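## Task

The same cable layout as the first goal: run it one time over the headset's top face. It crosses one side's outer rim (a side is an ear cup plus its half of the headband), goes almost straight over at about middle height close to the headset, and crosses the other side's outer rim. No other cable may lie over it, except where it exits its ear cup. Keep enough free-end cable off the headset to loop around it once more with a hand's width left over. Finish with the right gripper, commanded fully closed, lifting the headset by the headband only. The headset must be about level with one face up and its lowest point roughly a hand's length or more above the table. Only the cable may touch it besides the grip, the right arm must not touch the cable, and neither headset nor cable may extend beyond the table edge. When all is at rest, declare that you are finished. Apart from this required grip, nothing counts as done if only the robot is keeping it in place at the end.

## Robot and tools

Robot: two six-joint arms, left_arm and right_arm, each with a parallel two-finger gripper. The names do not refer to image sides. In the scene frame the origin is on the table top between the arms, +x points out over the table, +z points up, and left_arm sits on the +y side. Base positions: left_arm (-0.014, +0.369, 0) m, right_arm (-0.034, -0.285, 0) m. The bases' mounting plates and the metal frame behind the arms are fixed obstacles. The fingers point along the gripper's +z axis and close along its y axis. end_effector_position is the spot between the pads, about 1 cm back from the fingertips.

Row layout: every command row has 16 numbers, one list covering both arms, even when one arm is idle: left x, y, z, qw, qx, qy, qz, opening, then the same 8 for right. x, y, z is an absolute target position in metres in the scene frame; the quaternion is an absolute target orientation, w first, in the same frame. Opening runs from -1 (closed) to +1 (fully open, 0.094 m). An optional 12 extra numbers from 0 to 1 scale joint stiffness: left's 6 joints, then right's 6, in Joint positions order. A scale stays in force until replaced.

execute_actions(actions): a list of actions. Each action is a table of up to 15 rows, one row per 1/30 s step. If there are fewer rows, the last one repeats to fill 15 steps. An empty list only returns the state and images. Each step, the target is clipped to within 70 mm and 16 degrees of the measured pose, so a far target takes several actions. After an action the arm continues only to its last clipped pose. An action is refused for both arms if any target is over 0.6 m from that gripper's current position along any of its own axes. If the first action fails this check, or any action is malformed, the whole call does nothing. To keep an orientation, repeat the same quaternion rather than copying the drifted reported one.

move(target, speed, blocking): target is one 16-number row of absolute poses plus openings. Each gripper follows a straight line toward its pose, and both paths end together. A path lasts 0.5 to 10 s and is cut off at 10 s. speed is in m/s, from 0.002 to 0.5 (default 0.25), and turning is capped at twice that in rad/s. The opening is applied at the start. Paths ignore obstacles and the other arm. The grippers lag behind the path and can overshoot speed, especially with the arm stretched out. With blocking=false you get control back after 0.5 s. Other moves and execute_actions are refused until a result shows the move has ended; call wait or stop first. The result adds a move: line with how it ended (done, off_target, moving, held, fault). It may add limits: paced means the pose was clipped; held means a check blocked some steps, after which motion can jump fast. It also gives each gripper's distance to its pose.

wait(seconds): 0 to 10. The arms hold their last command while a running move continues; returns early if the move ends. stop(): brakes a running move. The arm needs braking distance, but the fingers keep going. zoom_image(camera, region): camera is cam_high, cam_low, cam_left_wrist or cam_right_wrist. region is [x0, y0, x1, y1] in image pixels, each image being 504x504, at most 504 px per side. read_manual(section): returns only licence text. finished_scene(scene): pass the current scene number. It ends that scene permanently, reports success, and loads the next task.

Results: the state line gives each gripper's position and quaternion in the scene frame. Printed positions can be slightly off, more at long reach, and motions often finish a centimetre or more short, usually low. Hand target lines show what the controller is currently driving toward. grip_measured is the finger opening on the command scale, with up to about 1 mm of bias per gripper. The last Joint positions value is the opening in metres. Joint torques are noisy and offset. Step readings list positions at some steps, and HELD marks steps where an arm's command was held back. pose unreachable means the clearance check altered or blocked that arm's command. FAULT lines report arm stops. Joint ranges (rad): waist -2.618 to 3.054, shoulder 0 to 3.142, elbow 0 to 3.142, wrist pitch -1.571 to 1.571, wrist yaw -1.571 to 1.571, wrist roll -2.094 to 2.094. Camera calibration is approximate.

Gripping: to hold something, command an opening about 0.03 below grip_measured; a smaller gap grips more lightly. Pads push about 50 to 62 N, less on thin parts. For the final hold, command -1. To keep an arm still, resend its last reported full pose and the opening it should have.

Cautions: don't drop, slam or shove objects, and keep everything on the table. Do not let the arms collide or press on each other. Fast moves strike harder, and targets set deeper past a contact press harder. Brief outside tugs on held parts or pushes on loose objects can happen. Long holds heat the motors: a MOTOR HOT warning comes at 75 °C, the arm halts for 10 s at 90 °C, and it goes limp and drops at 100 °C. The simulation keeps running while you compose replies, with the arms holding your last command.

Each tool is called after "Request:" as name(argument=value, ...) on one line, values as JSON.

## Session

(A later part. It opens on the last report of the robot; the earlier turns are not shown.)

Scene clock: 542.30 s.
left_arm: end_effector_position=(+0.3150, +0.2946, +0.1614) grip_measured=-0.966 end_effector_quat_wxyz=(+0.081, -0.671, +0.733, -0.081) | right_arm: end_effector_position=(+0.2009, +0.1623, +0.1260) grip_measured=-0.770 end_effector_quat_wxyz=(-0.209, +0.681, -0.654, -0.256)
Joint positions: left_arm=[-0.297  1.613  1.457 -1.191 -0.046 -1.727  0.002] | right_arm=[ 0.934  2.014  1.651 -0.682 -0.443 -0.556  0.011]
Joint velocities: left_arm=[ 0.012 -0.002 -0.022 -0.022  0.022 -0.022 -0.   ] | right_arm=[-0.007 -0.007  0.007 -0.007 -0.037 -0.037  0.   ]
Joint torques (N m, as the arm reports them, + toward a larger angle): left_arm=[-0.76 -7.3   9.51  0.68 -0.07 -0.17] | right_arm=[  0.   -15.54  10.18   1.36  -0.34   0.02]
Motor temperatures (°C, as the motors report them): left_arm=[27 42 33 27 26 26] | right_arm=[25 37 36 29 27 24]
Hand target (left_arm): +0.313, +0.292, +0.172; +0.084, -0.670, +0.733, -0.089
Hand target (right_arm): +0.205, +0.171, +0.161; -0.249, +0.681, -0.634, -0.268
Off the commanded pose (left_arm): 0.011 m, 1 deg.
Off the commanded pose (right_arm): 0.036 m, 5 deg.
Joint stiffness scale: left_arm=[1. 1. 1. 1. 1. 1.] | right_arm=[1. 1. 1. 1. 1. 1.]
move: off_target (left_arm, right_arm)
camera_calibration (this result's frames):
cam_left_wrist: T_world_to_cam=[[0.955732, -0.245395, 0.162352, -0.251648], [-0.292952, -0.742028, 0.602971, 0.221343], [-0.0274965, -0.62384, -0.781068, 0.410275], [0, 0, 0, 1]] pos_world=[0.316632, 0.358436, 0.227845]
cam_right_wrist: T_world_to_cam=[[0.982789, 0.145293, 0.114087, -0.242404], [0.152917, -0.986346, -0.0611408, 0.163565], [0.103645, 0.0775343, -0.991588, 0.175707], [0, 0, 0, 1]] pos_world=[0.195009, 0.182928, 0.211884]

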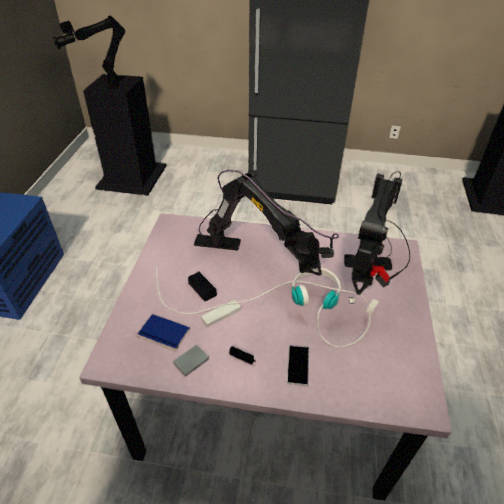

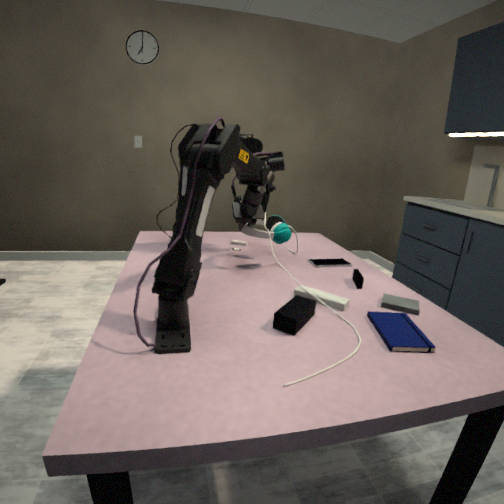

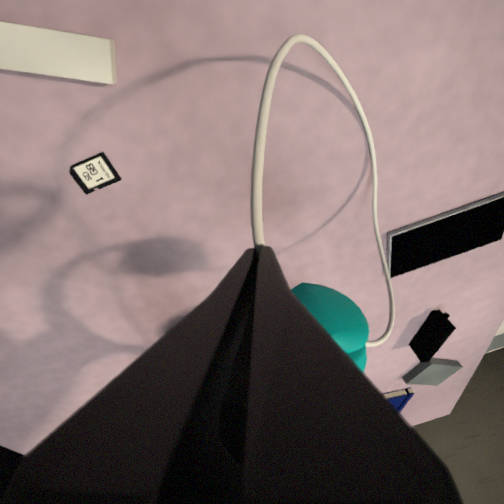

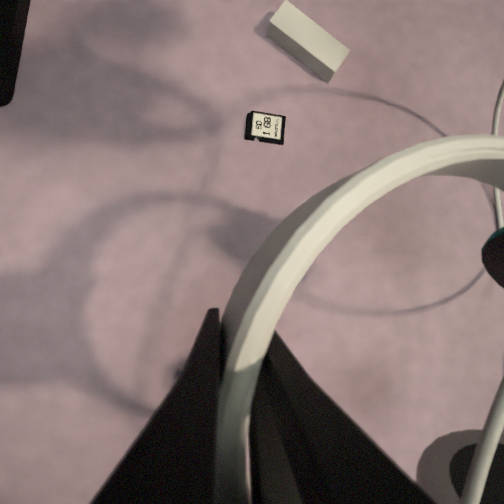

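Request:
move(target=[0.300,0.268,0.302, 0.1634,-0.6555,0.7154,-0.1784, -0.985, 0.195,0.165,0.315, 0.2665,-0.6733,0.6278,0.2858, -1.0], speed=0.1)

Request:
zoom_image(camera="cam_high", region=[220, 180, 420, 340])

Scene clock: 554.37 s.
left_arm: end_effector_position=(+0.3062, +0.2660, +0.2948) grip_measured=-0.966 end_effector_quat_wxyz=(+0.160, -0.655, +0.717, -0.175) | right_arm: end_effector_position=(+0.1939, +0.1604, +0.2923) grip_measured=-0.770 end_effector_quat_wxyz=(-0.233, +0.673, -0.646, -0.276)
Joint positions: left_arm=[-0.432  1.542  1.86  -1.429 -0.134 -1.834  0.002] | right_arm=[ 0.934  2.101  2.43  -1.307 -0.472 -0.53   0.011]
Joint velocities: left_arm=[ 0.007 -0.017 -0.027 -0.051 -0.007  0.022  0.   ] | right_arm=[-0.002 -0.002  0.012  0.037 -0.037 -0.037  0.   ]
Joint torques (N m, as the arm reports them, + toward a larger angle): left_arm=[-0.79 -5.83  8.71  1.05 -0.18  0.02] | right_arm=[ -0.23 -12.94   9.46   1.57  -0.38  -0.08]
Motor temperatures (°C, as the motors report them): left_arm=[27 42 33 27 26 26] | right_arm=[25 39 37 30 27 24]
Hand target (left_arm): +0.301, +0.267, +0.302; +0.165, -0.655, +0.716, -0.177
Hand target (right_arm): +0.195, +0.165, +0.315; -0.266, +0.674, -0.627, -0.286
Off the commanded pose (left_arm): 0.010 m, 1 deg.
Off the commanded pose (right_arm): 0.023 m, 4 deg.
Joint stiffness scale: left_arm=[1. 1. 1. 1. 1. 1.] | right_arm=[1. 1. 1. 1. 1. 1.]
move: off_target (right_arm)
camera_calibration (this result's frames):
cam_left_wrist: T_world_to_cam=[[0.884915, -0.240392, 0.39892, -0.321343], [-0.43762, -0.722312, 0.535494, 0.176037], [0.159416, -0.648442, -0.744385, 0.434824], [0, 0, 0, 1]] pos_world=[0.292081, 0.331864, 0.3576]
cam_right_wrist: T_world_to_cam=[[0.982984, 0.132785, 0.126931, -0.25593], [0.148767, -0.980806, -0.126048, 0.191844], [0.107757, 0.142786, -0.98387, 0.32801], [0, 0, 0, 1]] pos_world=[0.18769, 0.17531, 0.379386]

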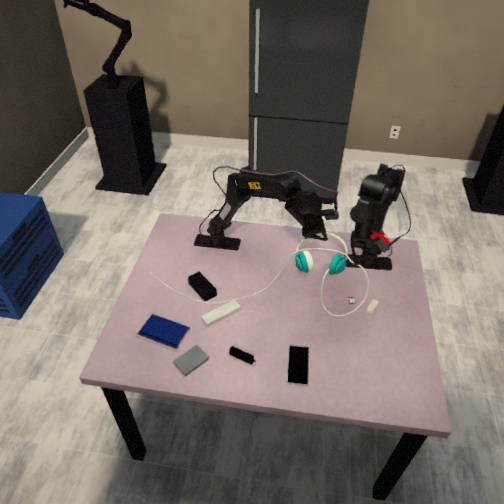

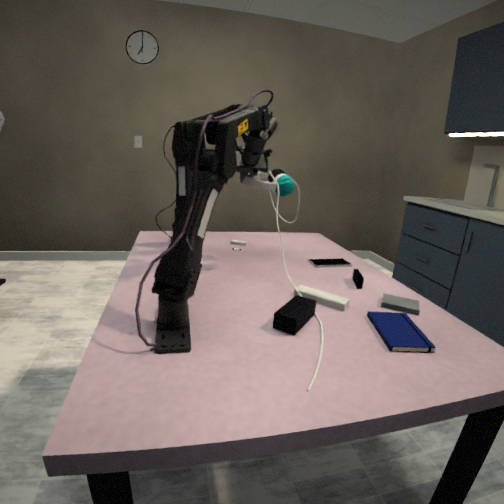

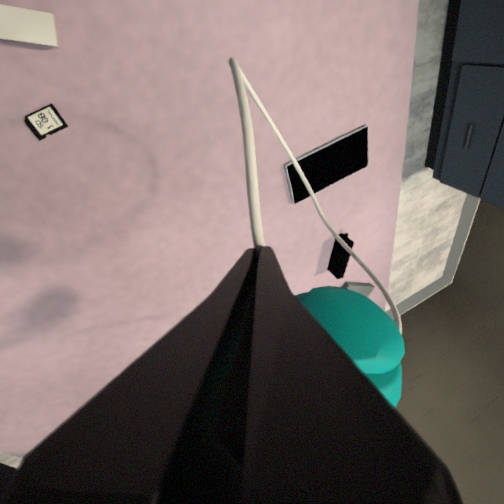

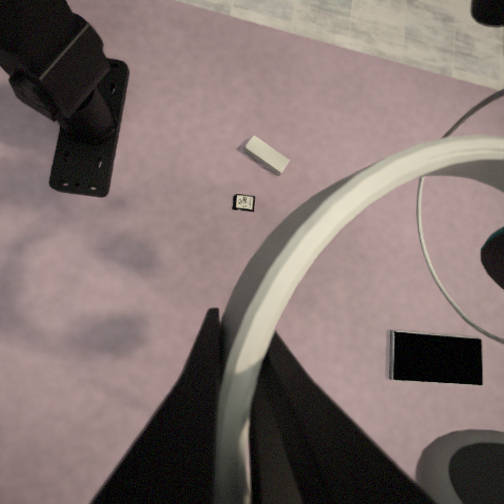

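Region (220, 180, 420, 340) of cam_high's 504x504 image, scaled by 2.520, with more detail than that image has; it fills the top 403 rows of this view, and the rest is white.

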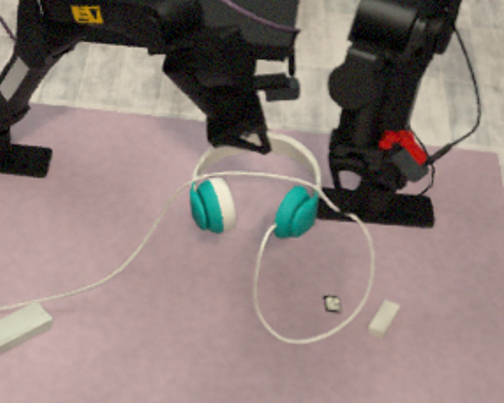

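Request:
move(target=[0.300,0.228,0.298, 0.1634,-0.6555,0.7154,-0.1784, -0.985, 0.195,0.123,0.312, 0.2665,-0.6733,0.6278,0.2858, -1.0], speed=0.06)

Request:
zoom_image(camera="cam_high", region=[220, 180, 420, 340])

Scene clock: 564.47 s.
left_arm: end_effector_position=(+0.3004, +0.2270, +0.2966) grip_measured=-0.966 end_effector_quat_wxyz=(+0.160, -0.654, +0.716, -0.185) | right_arm: end_effector_position=(+0.1912, +0.1197, +0.2890) grip_measured=-0.770 end_effector_quat_wxyz=(-0.219, +0.669, -0.654, -0.277)
Joint positions: left_arm=[-0.571  1.575  1.894 -1.43  -0.189 -1.961  0.002] | right_arm=[ 0.874  1.944  2.193 -1.281 -0.507 -0.576  0.011]
Joint velocities: left_arm=[-0.012  0.002 -0.012 -0.066  0.037 -0.022  0.   ] | right_arm=[-0.002 -0.012  0.012 -0.022 -0.022 -0.037  0.   ]
Joint torques (N m, as the arm reports them, + toward a larger angle): left_arm=[-0.6  -4.19  9.26  1.02 -0.24 -0.07] | right_arm=[ -0.73 -14.11   5.73   1.8   -0.42  -0.18]
Motor temperatures (°C, as the motors report them): left_arm=[27 42 33 28 26 26] | right_arm=[25 39 37 30 27 24]
Hand target (left_arm): +0.300, +0.228, +0.298; +0.163, -0.655, +0.715, -0.178
Hand target (right_arm): +0.194, +0.122, +0.313; -0.265, +0.674, -0.628, -0.285
Off the commanded pose (left_arm): 0.002 m, 1 deg.
Off the commanded pose (right_arm): 0.024 m, 6 deg.
Joint stiffness scale: left_arm=[1. 1. 1. 1. 1. 1.] | right_arm=[1. 1. 1. 1. 1. 1.]
move: off_target (right_arm)
camera_calibration (this result's frames):
cam_left_wrist: T_world_to_cam=[[0.87777, -0.236905, 0.416409, -0.330111], [-0.448173, -0.713199, 0.538971, 0.144492], [0.169298, -0.659715, -0.732198, 0.407836], [0, 0, 0, 1]] pos_world=[0.285473, 0.293902, 0.358201]
cam_right_wrist: T_world_to_cam=[[0.986908, 0.127511, 0.0987609, -0.239421], [0.138201, -0.984248, -0.11026, 0.149737], [0.0831459, 0.122465, -0.988984, 0.339498], [0, 0, 0, 1]] pos_world=[0.187364, 0.136331, 0.375913]

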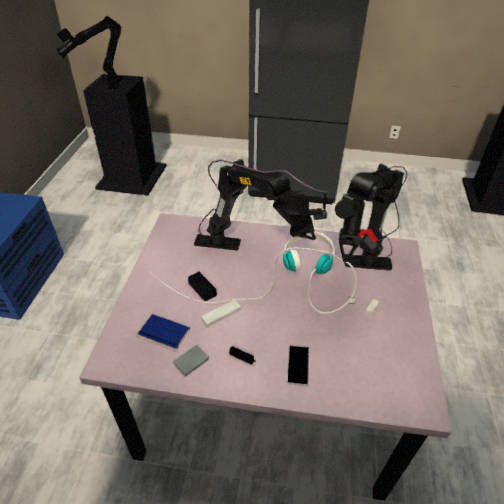

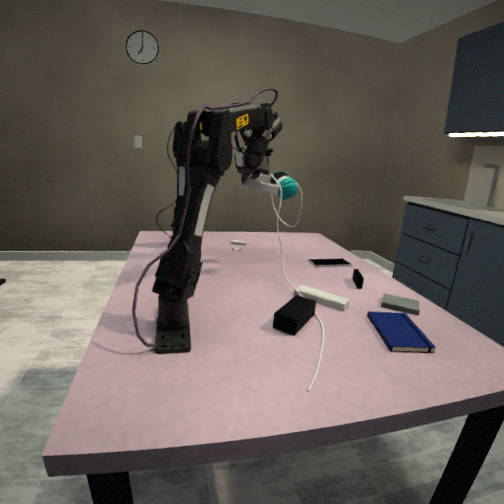

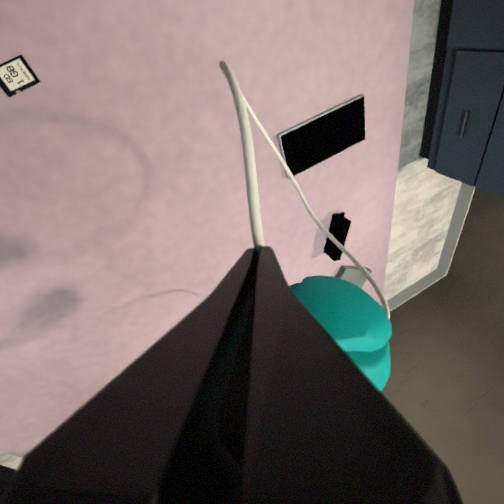

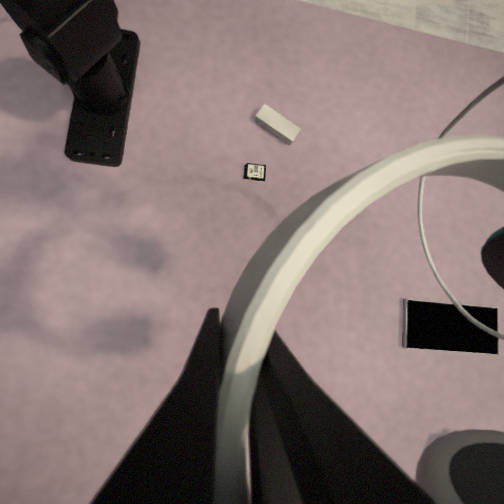

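Region (220, 180, 420, 340) of cam_high's 504x504 image, scaled by 2.520, with more detail than that image has; it fills the top 403 rows of this view, and the rest is white.

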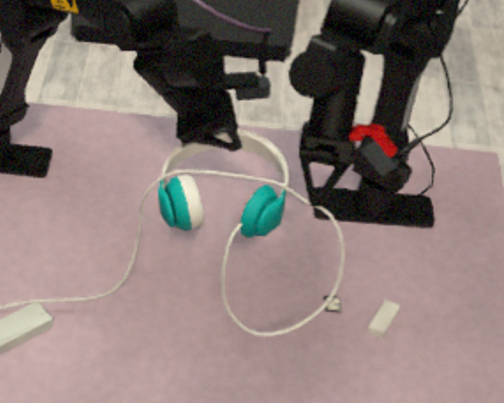

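Request:
execute_actions(actions=[[[0.300,0.228,0.298, 0.1634,-0.6555,0.7154,-0.1784, -0.9, 0.195,0.123,0.312, 0.2665,-0.6733,0.6278,0.2858, -1.0],[0.300,0.228,0.298, 0.1634,-0.6555,0.7154,-0.1784, -0.8, 0.195,0.123,0.312, 0.2665,-0.6733,0.6278,0.2858, -1.0],[0.300,0.228,0.298, 0.1634,-0.6555,0.7154,-0.1784, -0.7, 0.195,0.123,0.312, 0.2665,-0.6733,0.6278,0.2858, -1.0],[0.300,0.228,0.298, 0.1634,-0.6555,0.7154,-0.1784, -0.6, 0.195,0.123,0.312, 0.2665,-0.6733,0.6278,0.2858, -1.0],[0.300,0.228,0.298, 0.1634,-0.6555,0.7154,-0.1784, -0.6, 0.195,0.123,0.312, 0.2665,-0.6733,0.6278,0.2858, -1.0],[0.300,0.228,0.298, 0.1634,-0.6555,0.7154,-0.1784, -0.6, 0.195,0.123,0.312, 0.2665,-0.6733,0.6278,0.2858, -1.0],[0.300,0.228,0.298, 0.1634,-0.6555,0.7154,-0.1784, -0.6, 0.195,0.123,0.312, 0.2665,-0.6733,0.6278,0.2858, -1.0],[0.298,0.229,0.302, 0.1634,-0.6555,0.7154,-0.1784, -0.6, 0.195,0.123,0.312, 0.2665,-0.6733,0.6278,0.2858, -1.0],[0.296,0.230,0.306, 0.1634,-0.6555,0.7154,-0.1784, -0.6, 0.195,0.123,0.312, 0.2665,-0.6733,0.6278,0.2858, -1.0],[0.294,0.231,0.310, 0.1634,-0.6555,0.7154,-0.1784, -0.6, 0.195,0.123,0.312, 0.2665,-0.6733,0.6278,0.2858, -1.0],[0.292,0.232,0.314, 0.1634,-0.6555,0.7154,-0.1784, -0.6, 0.195,0.123,0.312, 0.2665,-0.6733,0.6278,0.2858, -1.0],[0.290,0.233,0.318, 0.1634,-0.6555,0.7154,-0.1784, -0.6, 0.195,0.123,0.312, 0.2665,-0.6733,0.6278,0.2858, -1.0],[0.288,0.234,0.322, 0.1634,-0.6555,0.7154,-0.1784, -0.6, 0.195,0.123,0.312, 0.2665,-0.6733,0.6278,0.2858, -1.0],[0.286,0.235,0.326, 0.1634,-0.6555,0.7154,-0.1784, -0.6, 0.195,0.123,0.312, 0.2665,-0.6733,0.6278,0.2858, -1.0],[0.284,0.236,0.330, 0.1634,-0.6555,0.7154,-0.1784, -0.6, 0.195,0.123,0.312, 0.2665,-0.6733,0.6278,0.2858, -1.0]]])

Request:
move(target=[0.29,0.40,0.32, 0.1634,-0.6555,0.7154,-0.1784, -0.6, 0.195,0.123,0.312, 0.2665,-0.6733,0.6278,0.2858, -1.0], speed=0.2)

Request:
zoom_image(camera="cam_high", region=[220, 180, 420, 340])

Scene clock: 583.73 s.
left_arm: end_effector_position=(+0.2967, +0.2295, +0.3217) grip_measured=-0.602 end_effector_quat_wxyz=(+0.166, -0.653, +0.711, -0.201) | right_arm: end_effector_position=(+0.1916, +0.1206, +0.2897) grip_measured=-0.770 end_effector_quat_wxyz=(-0.222, +0.669, -0.653, -0.278)
Joint positions: left_arm=[-0.571  1.587  2.009 -1.499 -0.191 -1.962  0.019] | right_arm=[ 0.874  1.944  2.193 -1.275 -0.508 -0.576  0.011]
Joint velocities: left_arm=[-0.002 -0.032  0.359 -0.198 -0.051 -0.007  0.001] | right_arm=[ 0.002  0.002 -0.007  0.037 -0.007  0.051  0.001]
Joint torques (N m, as the arm reports them, + toward a larger angle): left_arm=[-0.67 -5.6   7.64  1.01 -0.24 -0.08] | right_arm=[ -0.84 -14.15   5.44   1.83  -0.42  -0.21]
Motor temperatures (°C, as the motors report them): left_arm=[27 41 33 28 26 26] | right_arm=[25 40 35 32 27 24]
Hand target (left_arm): +0.285, +0.236, +0.329; -0.168, +0.652, -0.714, +0.192
Hand target (right_arm): +0.194, +0.122, +0.312; -0.265, +0.674, -0.627, -0.285
Off the commanded pose (left_arm): 0.016 m, 3 deg.
Off the commanded pose (right_arm): 0.023 m, 6 deg.
Joint stiffness scale: left_arm=[1. 1. 1. 1. 1. 1.] | right_arm=[1. 1. 1. 1. 1. 1.]
joint sent to its limit (left arm) — the command would take joint 4 (wrist pitch) past its lower limit, so that joint was sent only as far as its limit.
Step readings (end_effector_position):
0: left_arm (+0.3005, +0.2272, +0.2967) | right_arm (+0.1913, +0.1202, +0.2894)
1: left_arm (+0.3005, +0.2272, +0.2967) | right_arm (+0.1913, +0.1202, +0.2894)
2: left_arm (+0.3005, +0.2272, +0.2967) | right_arm (+0.1914, +0.1202, +0.2894)
4: left_arm (+0.3005, +0.2272, +0.2967) | right_arm (+0.1915, +0.1204, +0.2896)
8: left_arm (+0.3002, +0.2274, +0.2970) | right_arm (+0.1916, +0.1205, +0.2897)
15: end_effector_position above
camera_calibration (this result's frames):
cam_left_wrist: T_world_to_cam=[[0.86546, -0.228069, 0.446054, -0.344595], [-0.46268, -0.70531, 0.53709, 0.134169], [0.192113, -0.67121, -0.71594, 0.41909], [0, 0, 0, 1]] pos_world=[0.279797, 0.297337, 0.381691]
cam_right_wrist: T_world_to_cam=[[0.98644, 0.128349, 0.102288, -0.241073], [0.139867, -0.983496, -0.114771, 0.151535], [0.0858689, 0.127521, -0.988112, 0.338695], [0, 0, 0, 1]] pos_world=[0.187526, 0.136785, 0.376719]

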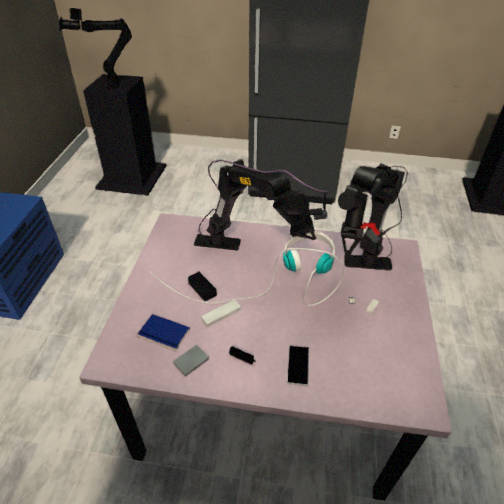

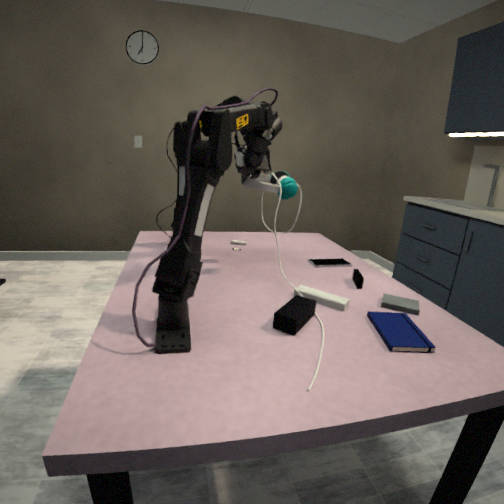

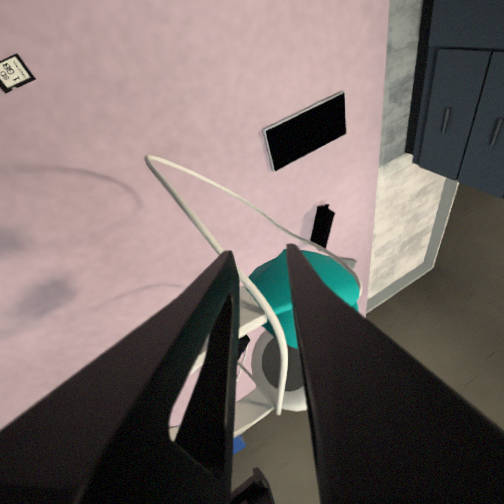

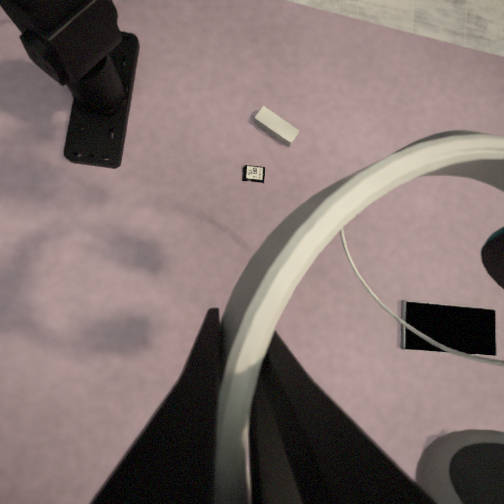

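Scene clock: 585.27 s.
left_arm: end_effector_position=(+0.2943, +0.4021, +0.3216) grip_measured=-0.602 end_effector_quat_wxyz=(+0.171, -0.656, +0.712, -0.184) | right_arm: end_effector_position=(+0.1917, +0.1206, +0.2897) grip_measured=-0.770 end_effector_quat_wxyz=(-0.222, +0.669, -0.653, -0.278)
Joint positions: left_arm=[ 0.125  1.477  1.912 -1.51   0.12  -1.349  0.019] | right_arm=[ 0.874  1.944  2.193 -1.275 -0.508 -0.577  0.011]
Joint velocities: left_arm=[-0.012 -0.017 -0.012  0.007 -0.081 -0.051  0.   ] | right_arm=[ 0.027  0.002  0.002  0.037 -0.007 -0.007 -0.   ]
Joint torques (N m, as the arm reports them, + toward a larger angle): left_arm=[ 0.42 -3.7   7.26  1.02  0.08  0.04] | right_arm=[ -0.68 -14.22   5.54   1.79  -0.39  -0.24]
Motor temperatures (°C, as the motors report them): left_arm=[27 41 33 28 26 26] | right_arm=[25 39 35 32 27 24]
Hand target (left_arm): +0.291, +0.402, +0.321; -0.165, +0.655, -0.715, +0.181
Hand target (right_arm): +0.195, +0.122, +0.312; -0.265, +0.674, -0.627, -0.285
Off the commanded pose (left_arm): 0.005 m, 1 deg.
Off the commanded pose (right_arm): 0.023 m, 6 deg.
Joint stiffness scale: left_arm=[1. 1. 1. 1. 1. 1.] | right_arm=[1. 1. 1. 1. 1. 1.]
move: off_target (right_arm)
camera_calibration (this result's frames):
cam_left_wrist: T_world_to_cam=[[0.874414, -0.231313, 0.426491, -0.298171], [-0.446853, -0.726383, 0.522198, 0.263444], [0.189005, -0.647196, -0.738522, 0.533789], [0, 0, 0, 1]] pos_world=[0.277558, 0.467857, 0.383813]
cam_right_wrist: T_world_to_cam=[[0.986377, 0.128453, 0.10276, -0.24126], [0.14001, -0.983504, -0.114526, 0.151402], [0.0863536, 0.127353, -0.988091, 0.338587], [0, 0, 0, 1]] pos_world=[0.187537, 0.136775, 0.376686]

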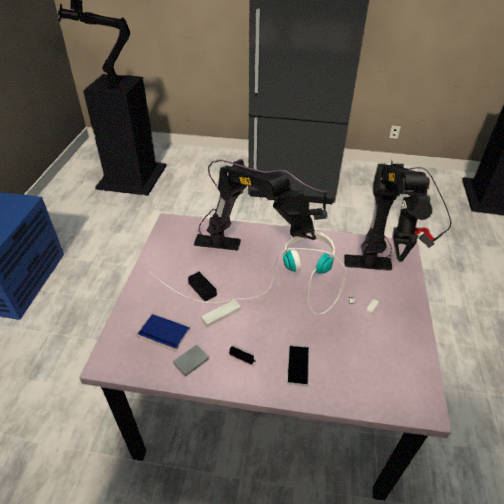

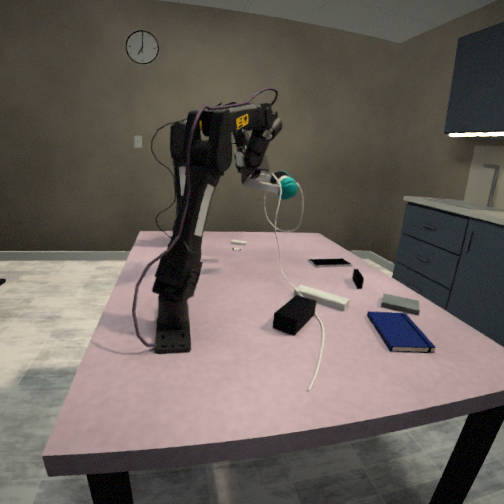

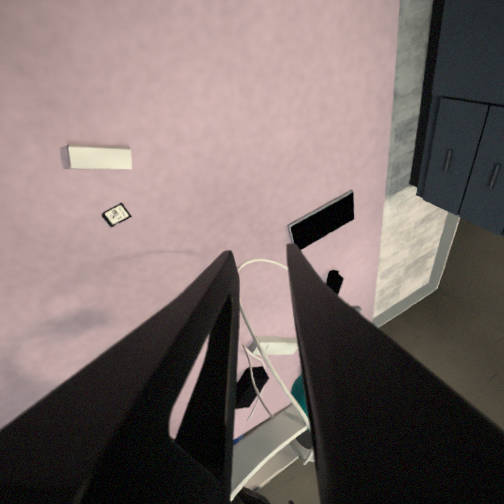

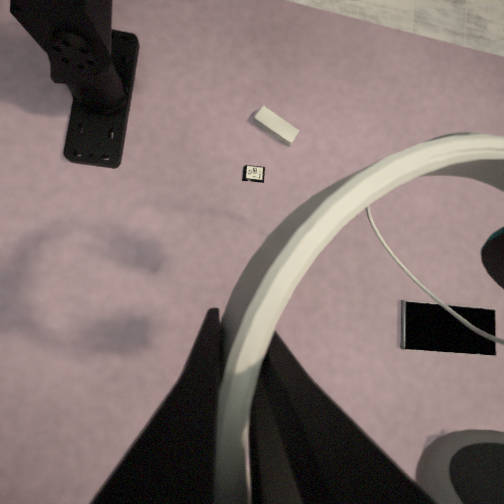

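Region (220, 180, 420, 340) of cam_high's 504x504 image, scaled by 2.520, with more detail than that image has; it fills the top 403 rows of this view, and the rest is white.

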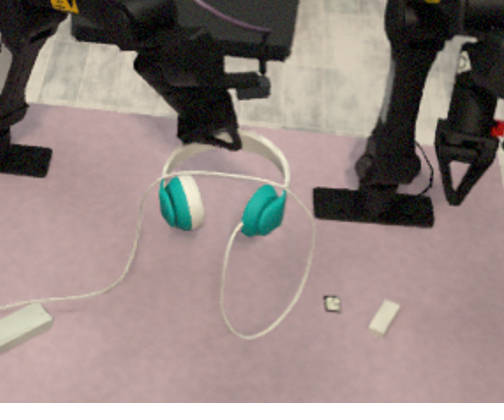

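Request:
wait(seconds=6)

Request:
zoom_image(camera="cam_low", region=[210, 130, 350, 250])

Request:
zoom_image(camera="cam_high", region=[250, 210, 370, 320])

Scene clock: 596.43 s.
left_arm: end_effector_position=(+0.2942, +0.4018, +0.3215) grip_measured=-0.602 end_effector_quat_wxyz=(+0.171, -0.655, +0.712, -0.184) | right_arm: end_effector_position=(+0.1917, +0.1206, +0.2898) grip_measured=-0.770 end_effector_quat_wxyz=(-0.222, +0.669, -0.653, -0.278)
Joint positions: left_arm=[ 0.125  1.477  1.912 -1.511  0.121 -1.346  0.019] | right_arm=[ 0.874  1.944  2.193 -1.275 -0.508 -0.577  0.011]
Joint velocities: left_arm=[-0.007 -0.002 -0.007  0.022  0.007 -0.022 -0.001] | right_arm=[-0.007  0.002  0.007 -0.081 -0.051  0.007 -0.001]
Joint torques (N m, as the arm reports them, + toward a larger angle): left_arm=[ 0.41 -3.66  7.23  1.09  0.12  0.14] | right_arm=[ -0.86 -14.11   5.41   1.79  -0.45  -0.19]
Motor temperatures (°C, as the motors report them): left_arm=[27 40 33 28 26 26] | right_arm=[25 40 34 33 27 24]
Hand target (left_arm): +0.291, +0.402, +0.321; -0.165, +0.655, -0.715, +0.181
Hand target (right_arm): +0.195, +0.122, +0.312; -0.265, +0.674, -0.627, -0.285
Off the commanded pose (left_arm): 0.005 m, 1 deg.
Off the commanded pose (right_arm): 0.023 m, 6 deg.
Joint stiffness scale: left_arm=[1. 1. 1. 1. 1. 1.] | right_arm=[1. 1. 1. 1. 1. 1.]
wait: 6.00 s; at rest from the start
camera_calibration (this result's frames):
cam_left_wrist: T_world_to_cam=[[0.874033, -0.233532, 0.426062, -0.296931], [-0.448441, -0.725238, 0.522427, 0.263184], [0.186994, -0.647682, -0.738608, 0.534431], [0, 0, 0, 1]] pos_world=[0.277615, 0.46767, 0.383752]
cam_right_wrist: T_world_to_cam=[[0.986352, 0.128423, 0.103039, -0.241391], [0.140038, -0.983471, -0.114779, 0.15152], [0.0865954, 0.127642, -0.988033, 0.338521], [0, 0, 0, 1]] pos_world=[0.187564, 0.136806, 0.376734]

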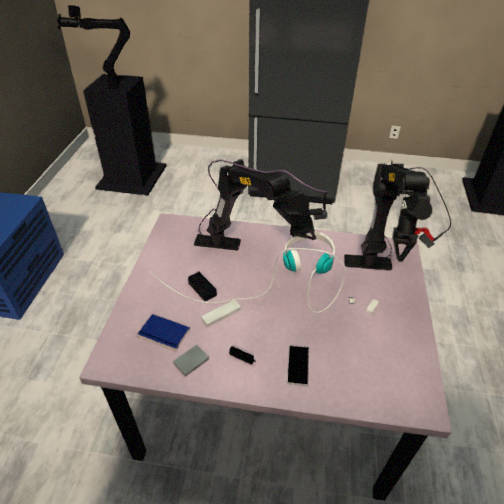

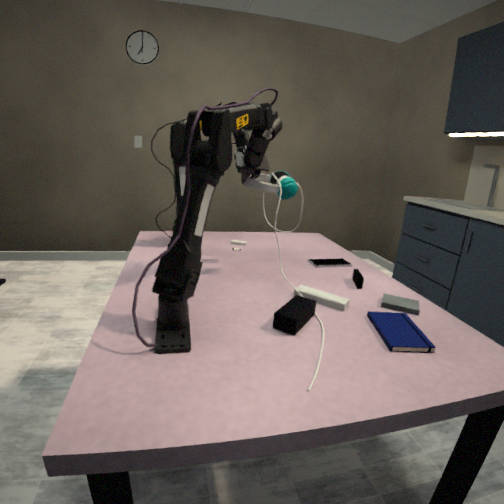

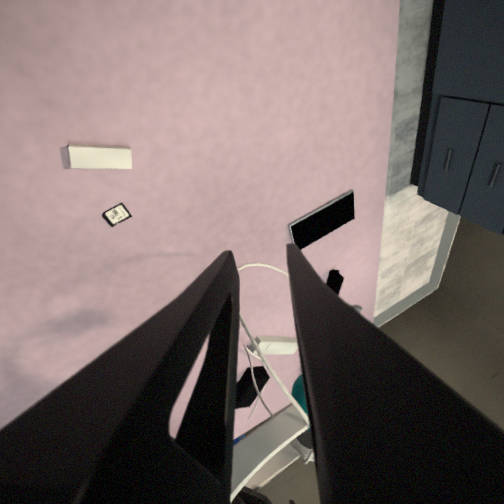

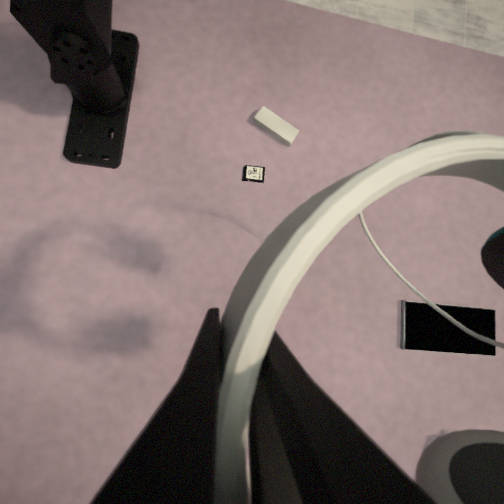

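Region (210, 130, 350, 250) of cam_low's 504x504 image, scaled by 3.600, with more detail than that image has; it fills the top 432 rows of this view, and the rest is white.

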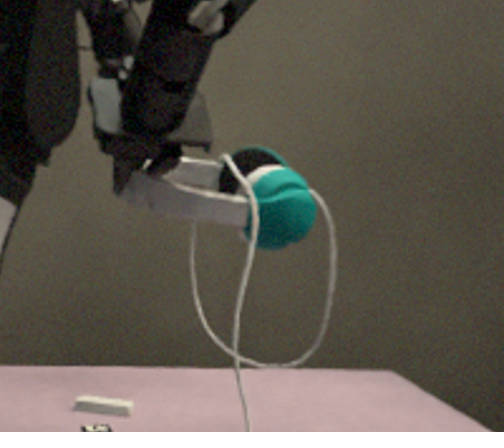

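Region (250, 210, 370, 320) of cam_high's 504x504 image, scaled by 4.200, with more detail than that image has; it fills the top 462 rows of this view, and the rest is white.

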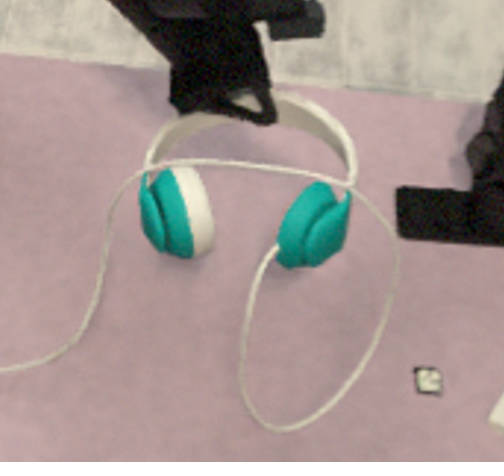

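Request:
wait(seconds=2.3)

Request:
zoom_image(camera="cam_high", region=[250, 210, 370, 320])

Request:
zoom_image(camera="cam_high", region=[100, 220, 300, 340])

Scene clock: 615.63 s.
left_arm: end_effector_position=(+0.2942, +0.4018, +0.3215) grip_measured=-0.602 end_effector_quat_wxyz=(+0.171, -0.655, +0.712, -0.184) | right_arm: end_effector_position=(+0.1917, +0.1206, +0.2898) grip_measured=-0.770 end_effector_quat_wxyz=(-0.222, +0.669, -0.653, -0.278)
Joint positions: left_arm=[ 0.125  1.477  1.912 -1.511  0.121 -1.346  0.019] | right_arm=[ 0.874  1.944  2.193 -1.275 -0.508 -0.577  0.011]
Joint velocities: left_arm=[-0.012  0.012  0.007  0.007 -0.051 -0.051 -0.001] | right_arm=[ 0.002 -0.017  0.002 -0.022  0.007  0.022 -0.   ]
Joint torques (N m, as the arm reports them, + toward a larger angle): left_arm=[ 0.51 -3.54  7.19  1.05  0.09  0.15] | right_arm=[ -0.63 -14.25   5.32   1.82  -0.39  -0.26]
Motor temperatures (°C, as the motors report them): left_arm=[27 40 33 28 26 26] | right_arm=[25 40 34 34 27 24]
Hand target (left_arm): +0.291, +0.402, +0.321; -0.165, +0.655, -0.715, +0.181
Hand target (right_arm): +0.195, +0.122, +0.312; -0.265, +0.674, -0.627, -0.285
Off the commanded pose (left_arm): 0.005 m, 1 deg.
Off the commanded pose (right_arm): 0.023 m, 6 deg.
Joint stiffness scale: left_arm=[1. 1. 1. 1. 1. 1.] | right_arm=[1. 1. 1. 1. 1. 1.]
wait: 2.30 s; at rest from the start
camera_calibration (this result's frames):
cam_left_wrist: T_world_to_cam=[[0.874033, -0.233532, 0.426062, -0.296931], [-0.448441, -0.725238, 0.522427, 0.263184], [0.186994, -0.647682, -0.738608, 0.534431], [0, 0, 0, 1]] pos_world=[0.277615, 0.46767, 0.383752]
cam_right_wrist: T_world_to_cam=[[0.986352, 0.128423, 0.103039, -0.241391], [0.140038, -0.983471, -0.114779, 0.15152], [0.0865954, 0.127642, -0.988033, 0.338521], [0, 0, 0, 1]] pos_world=[0.187564, 0.136806, 0.376734]

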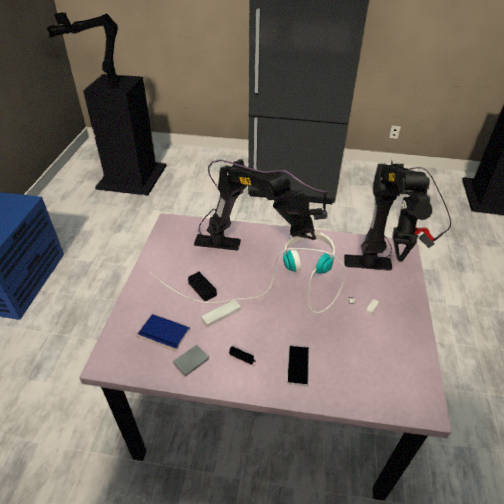

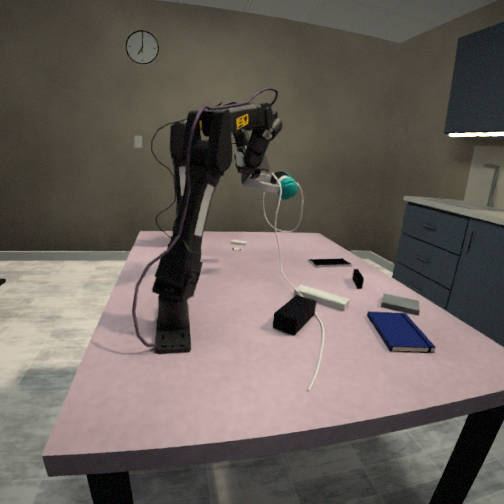

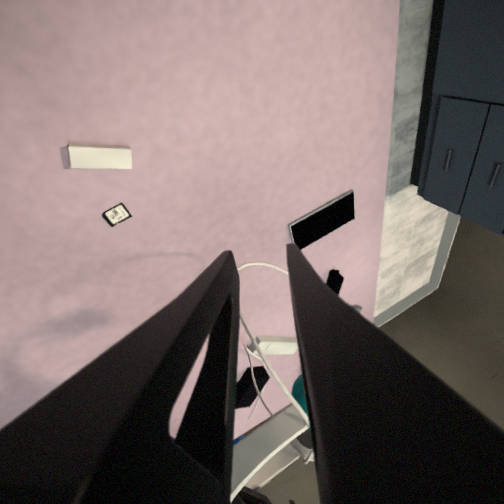

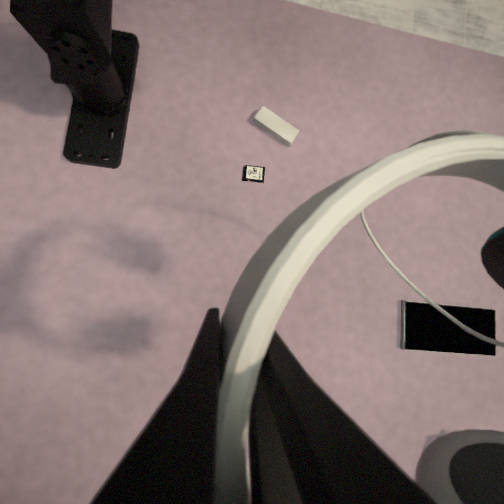

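Region (250, 210, 370, 320) of cam_high's 504x504 image, scaled by 4.200, with more detail than that image has; it fills the top 462 rows of this view, and the rest is white.

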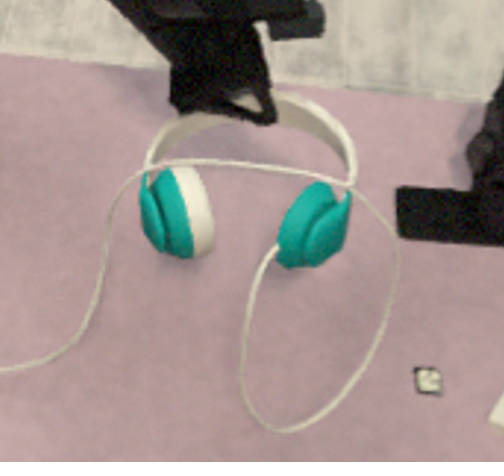

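Region (100, 220, 300, 340) of cam_high's 504x504 image, scaled by 2.520, with more detail than that image has; it fills the top 302 rows of this view, and the rest is white.

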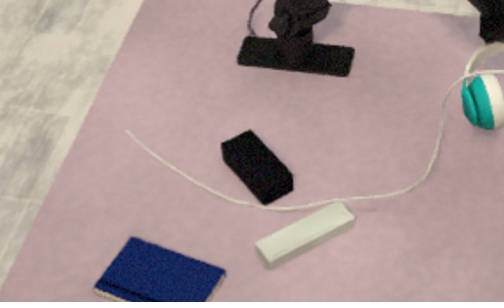

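Everything is still, the cable crosses once next to the cups, and the tail lies on the table clear of the arms.

Request:
finished_scene(scene=2)

The scene is finished: the task was done.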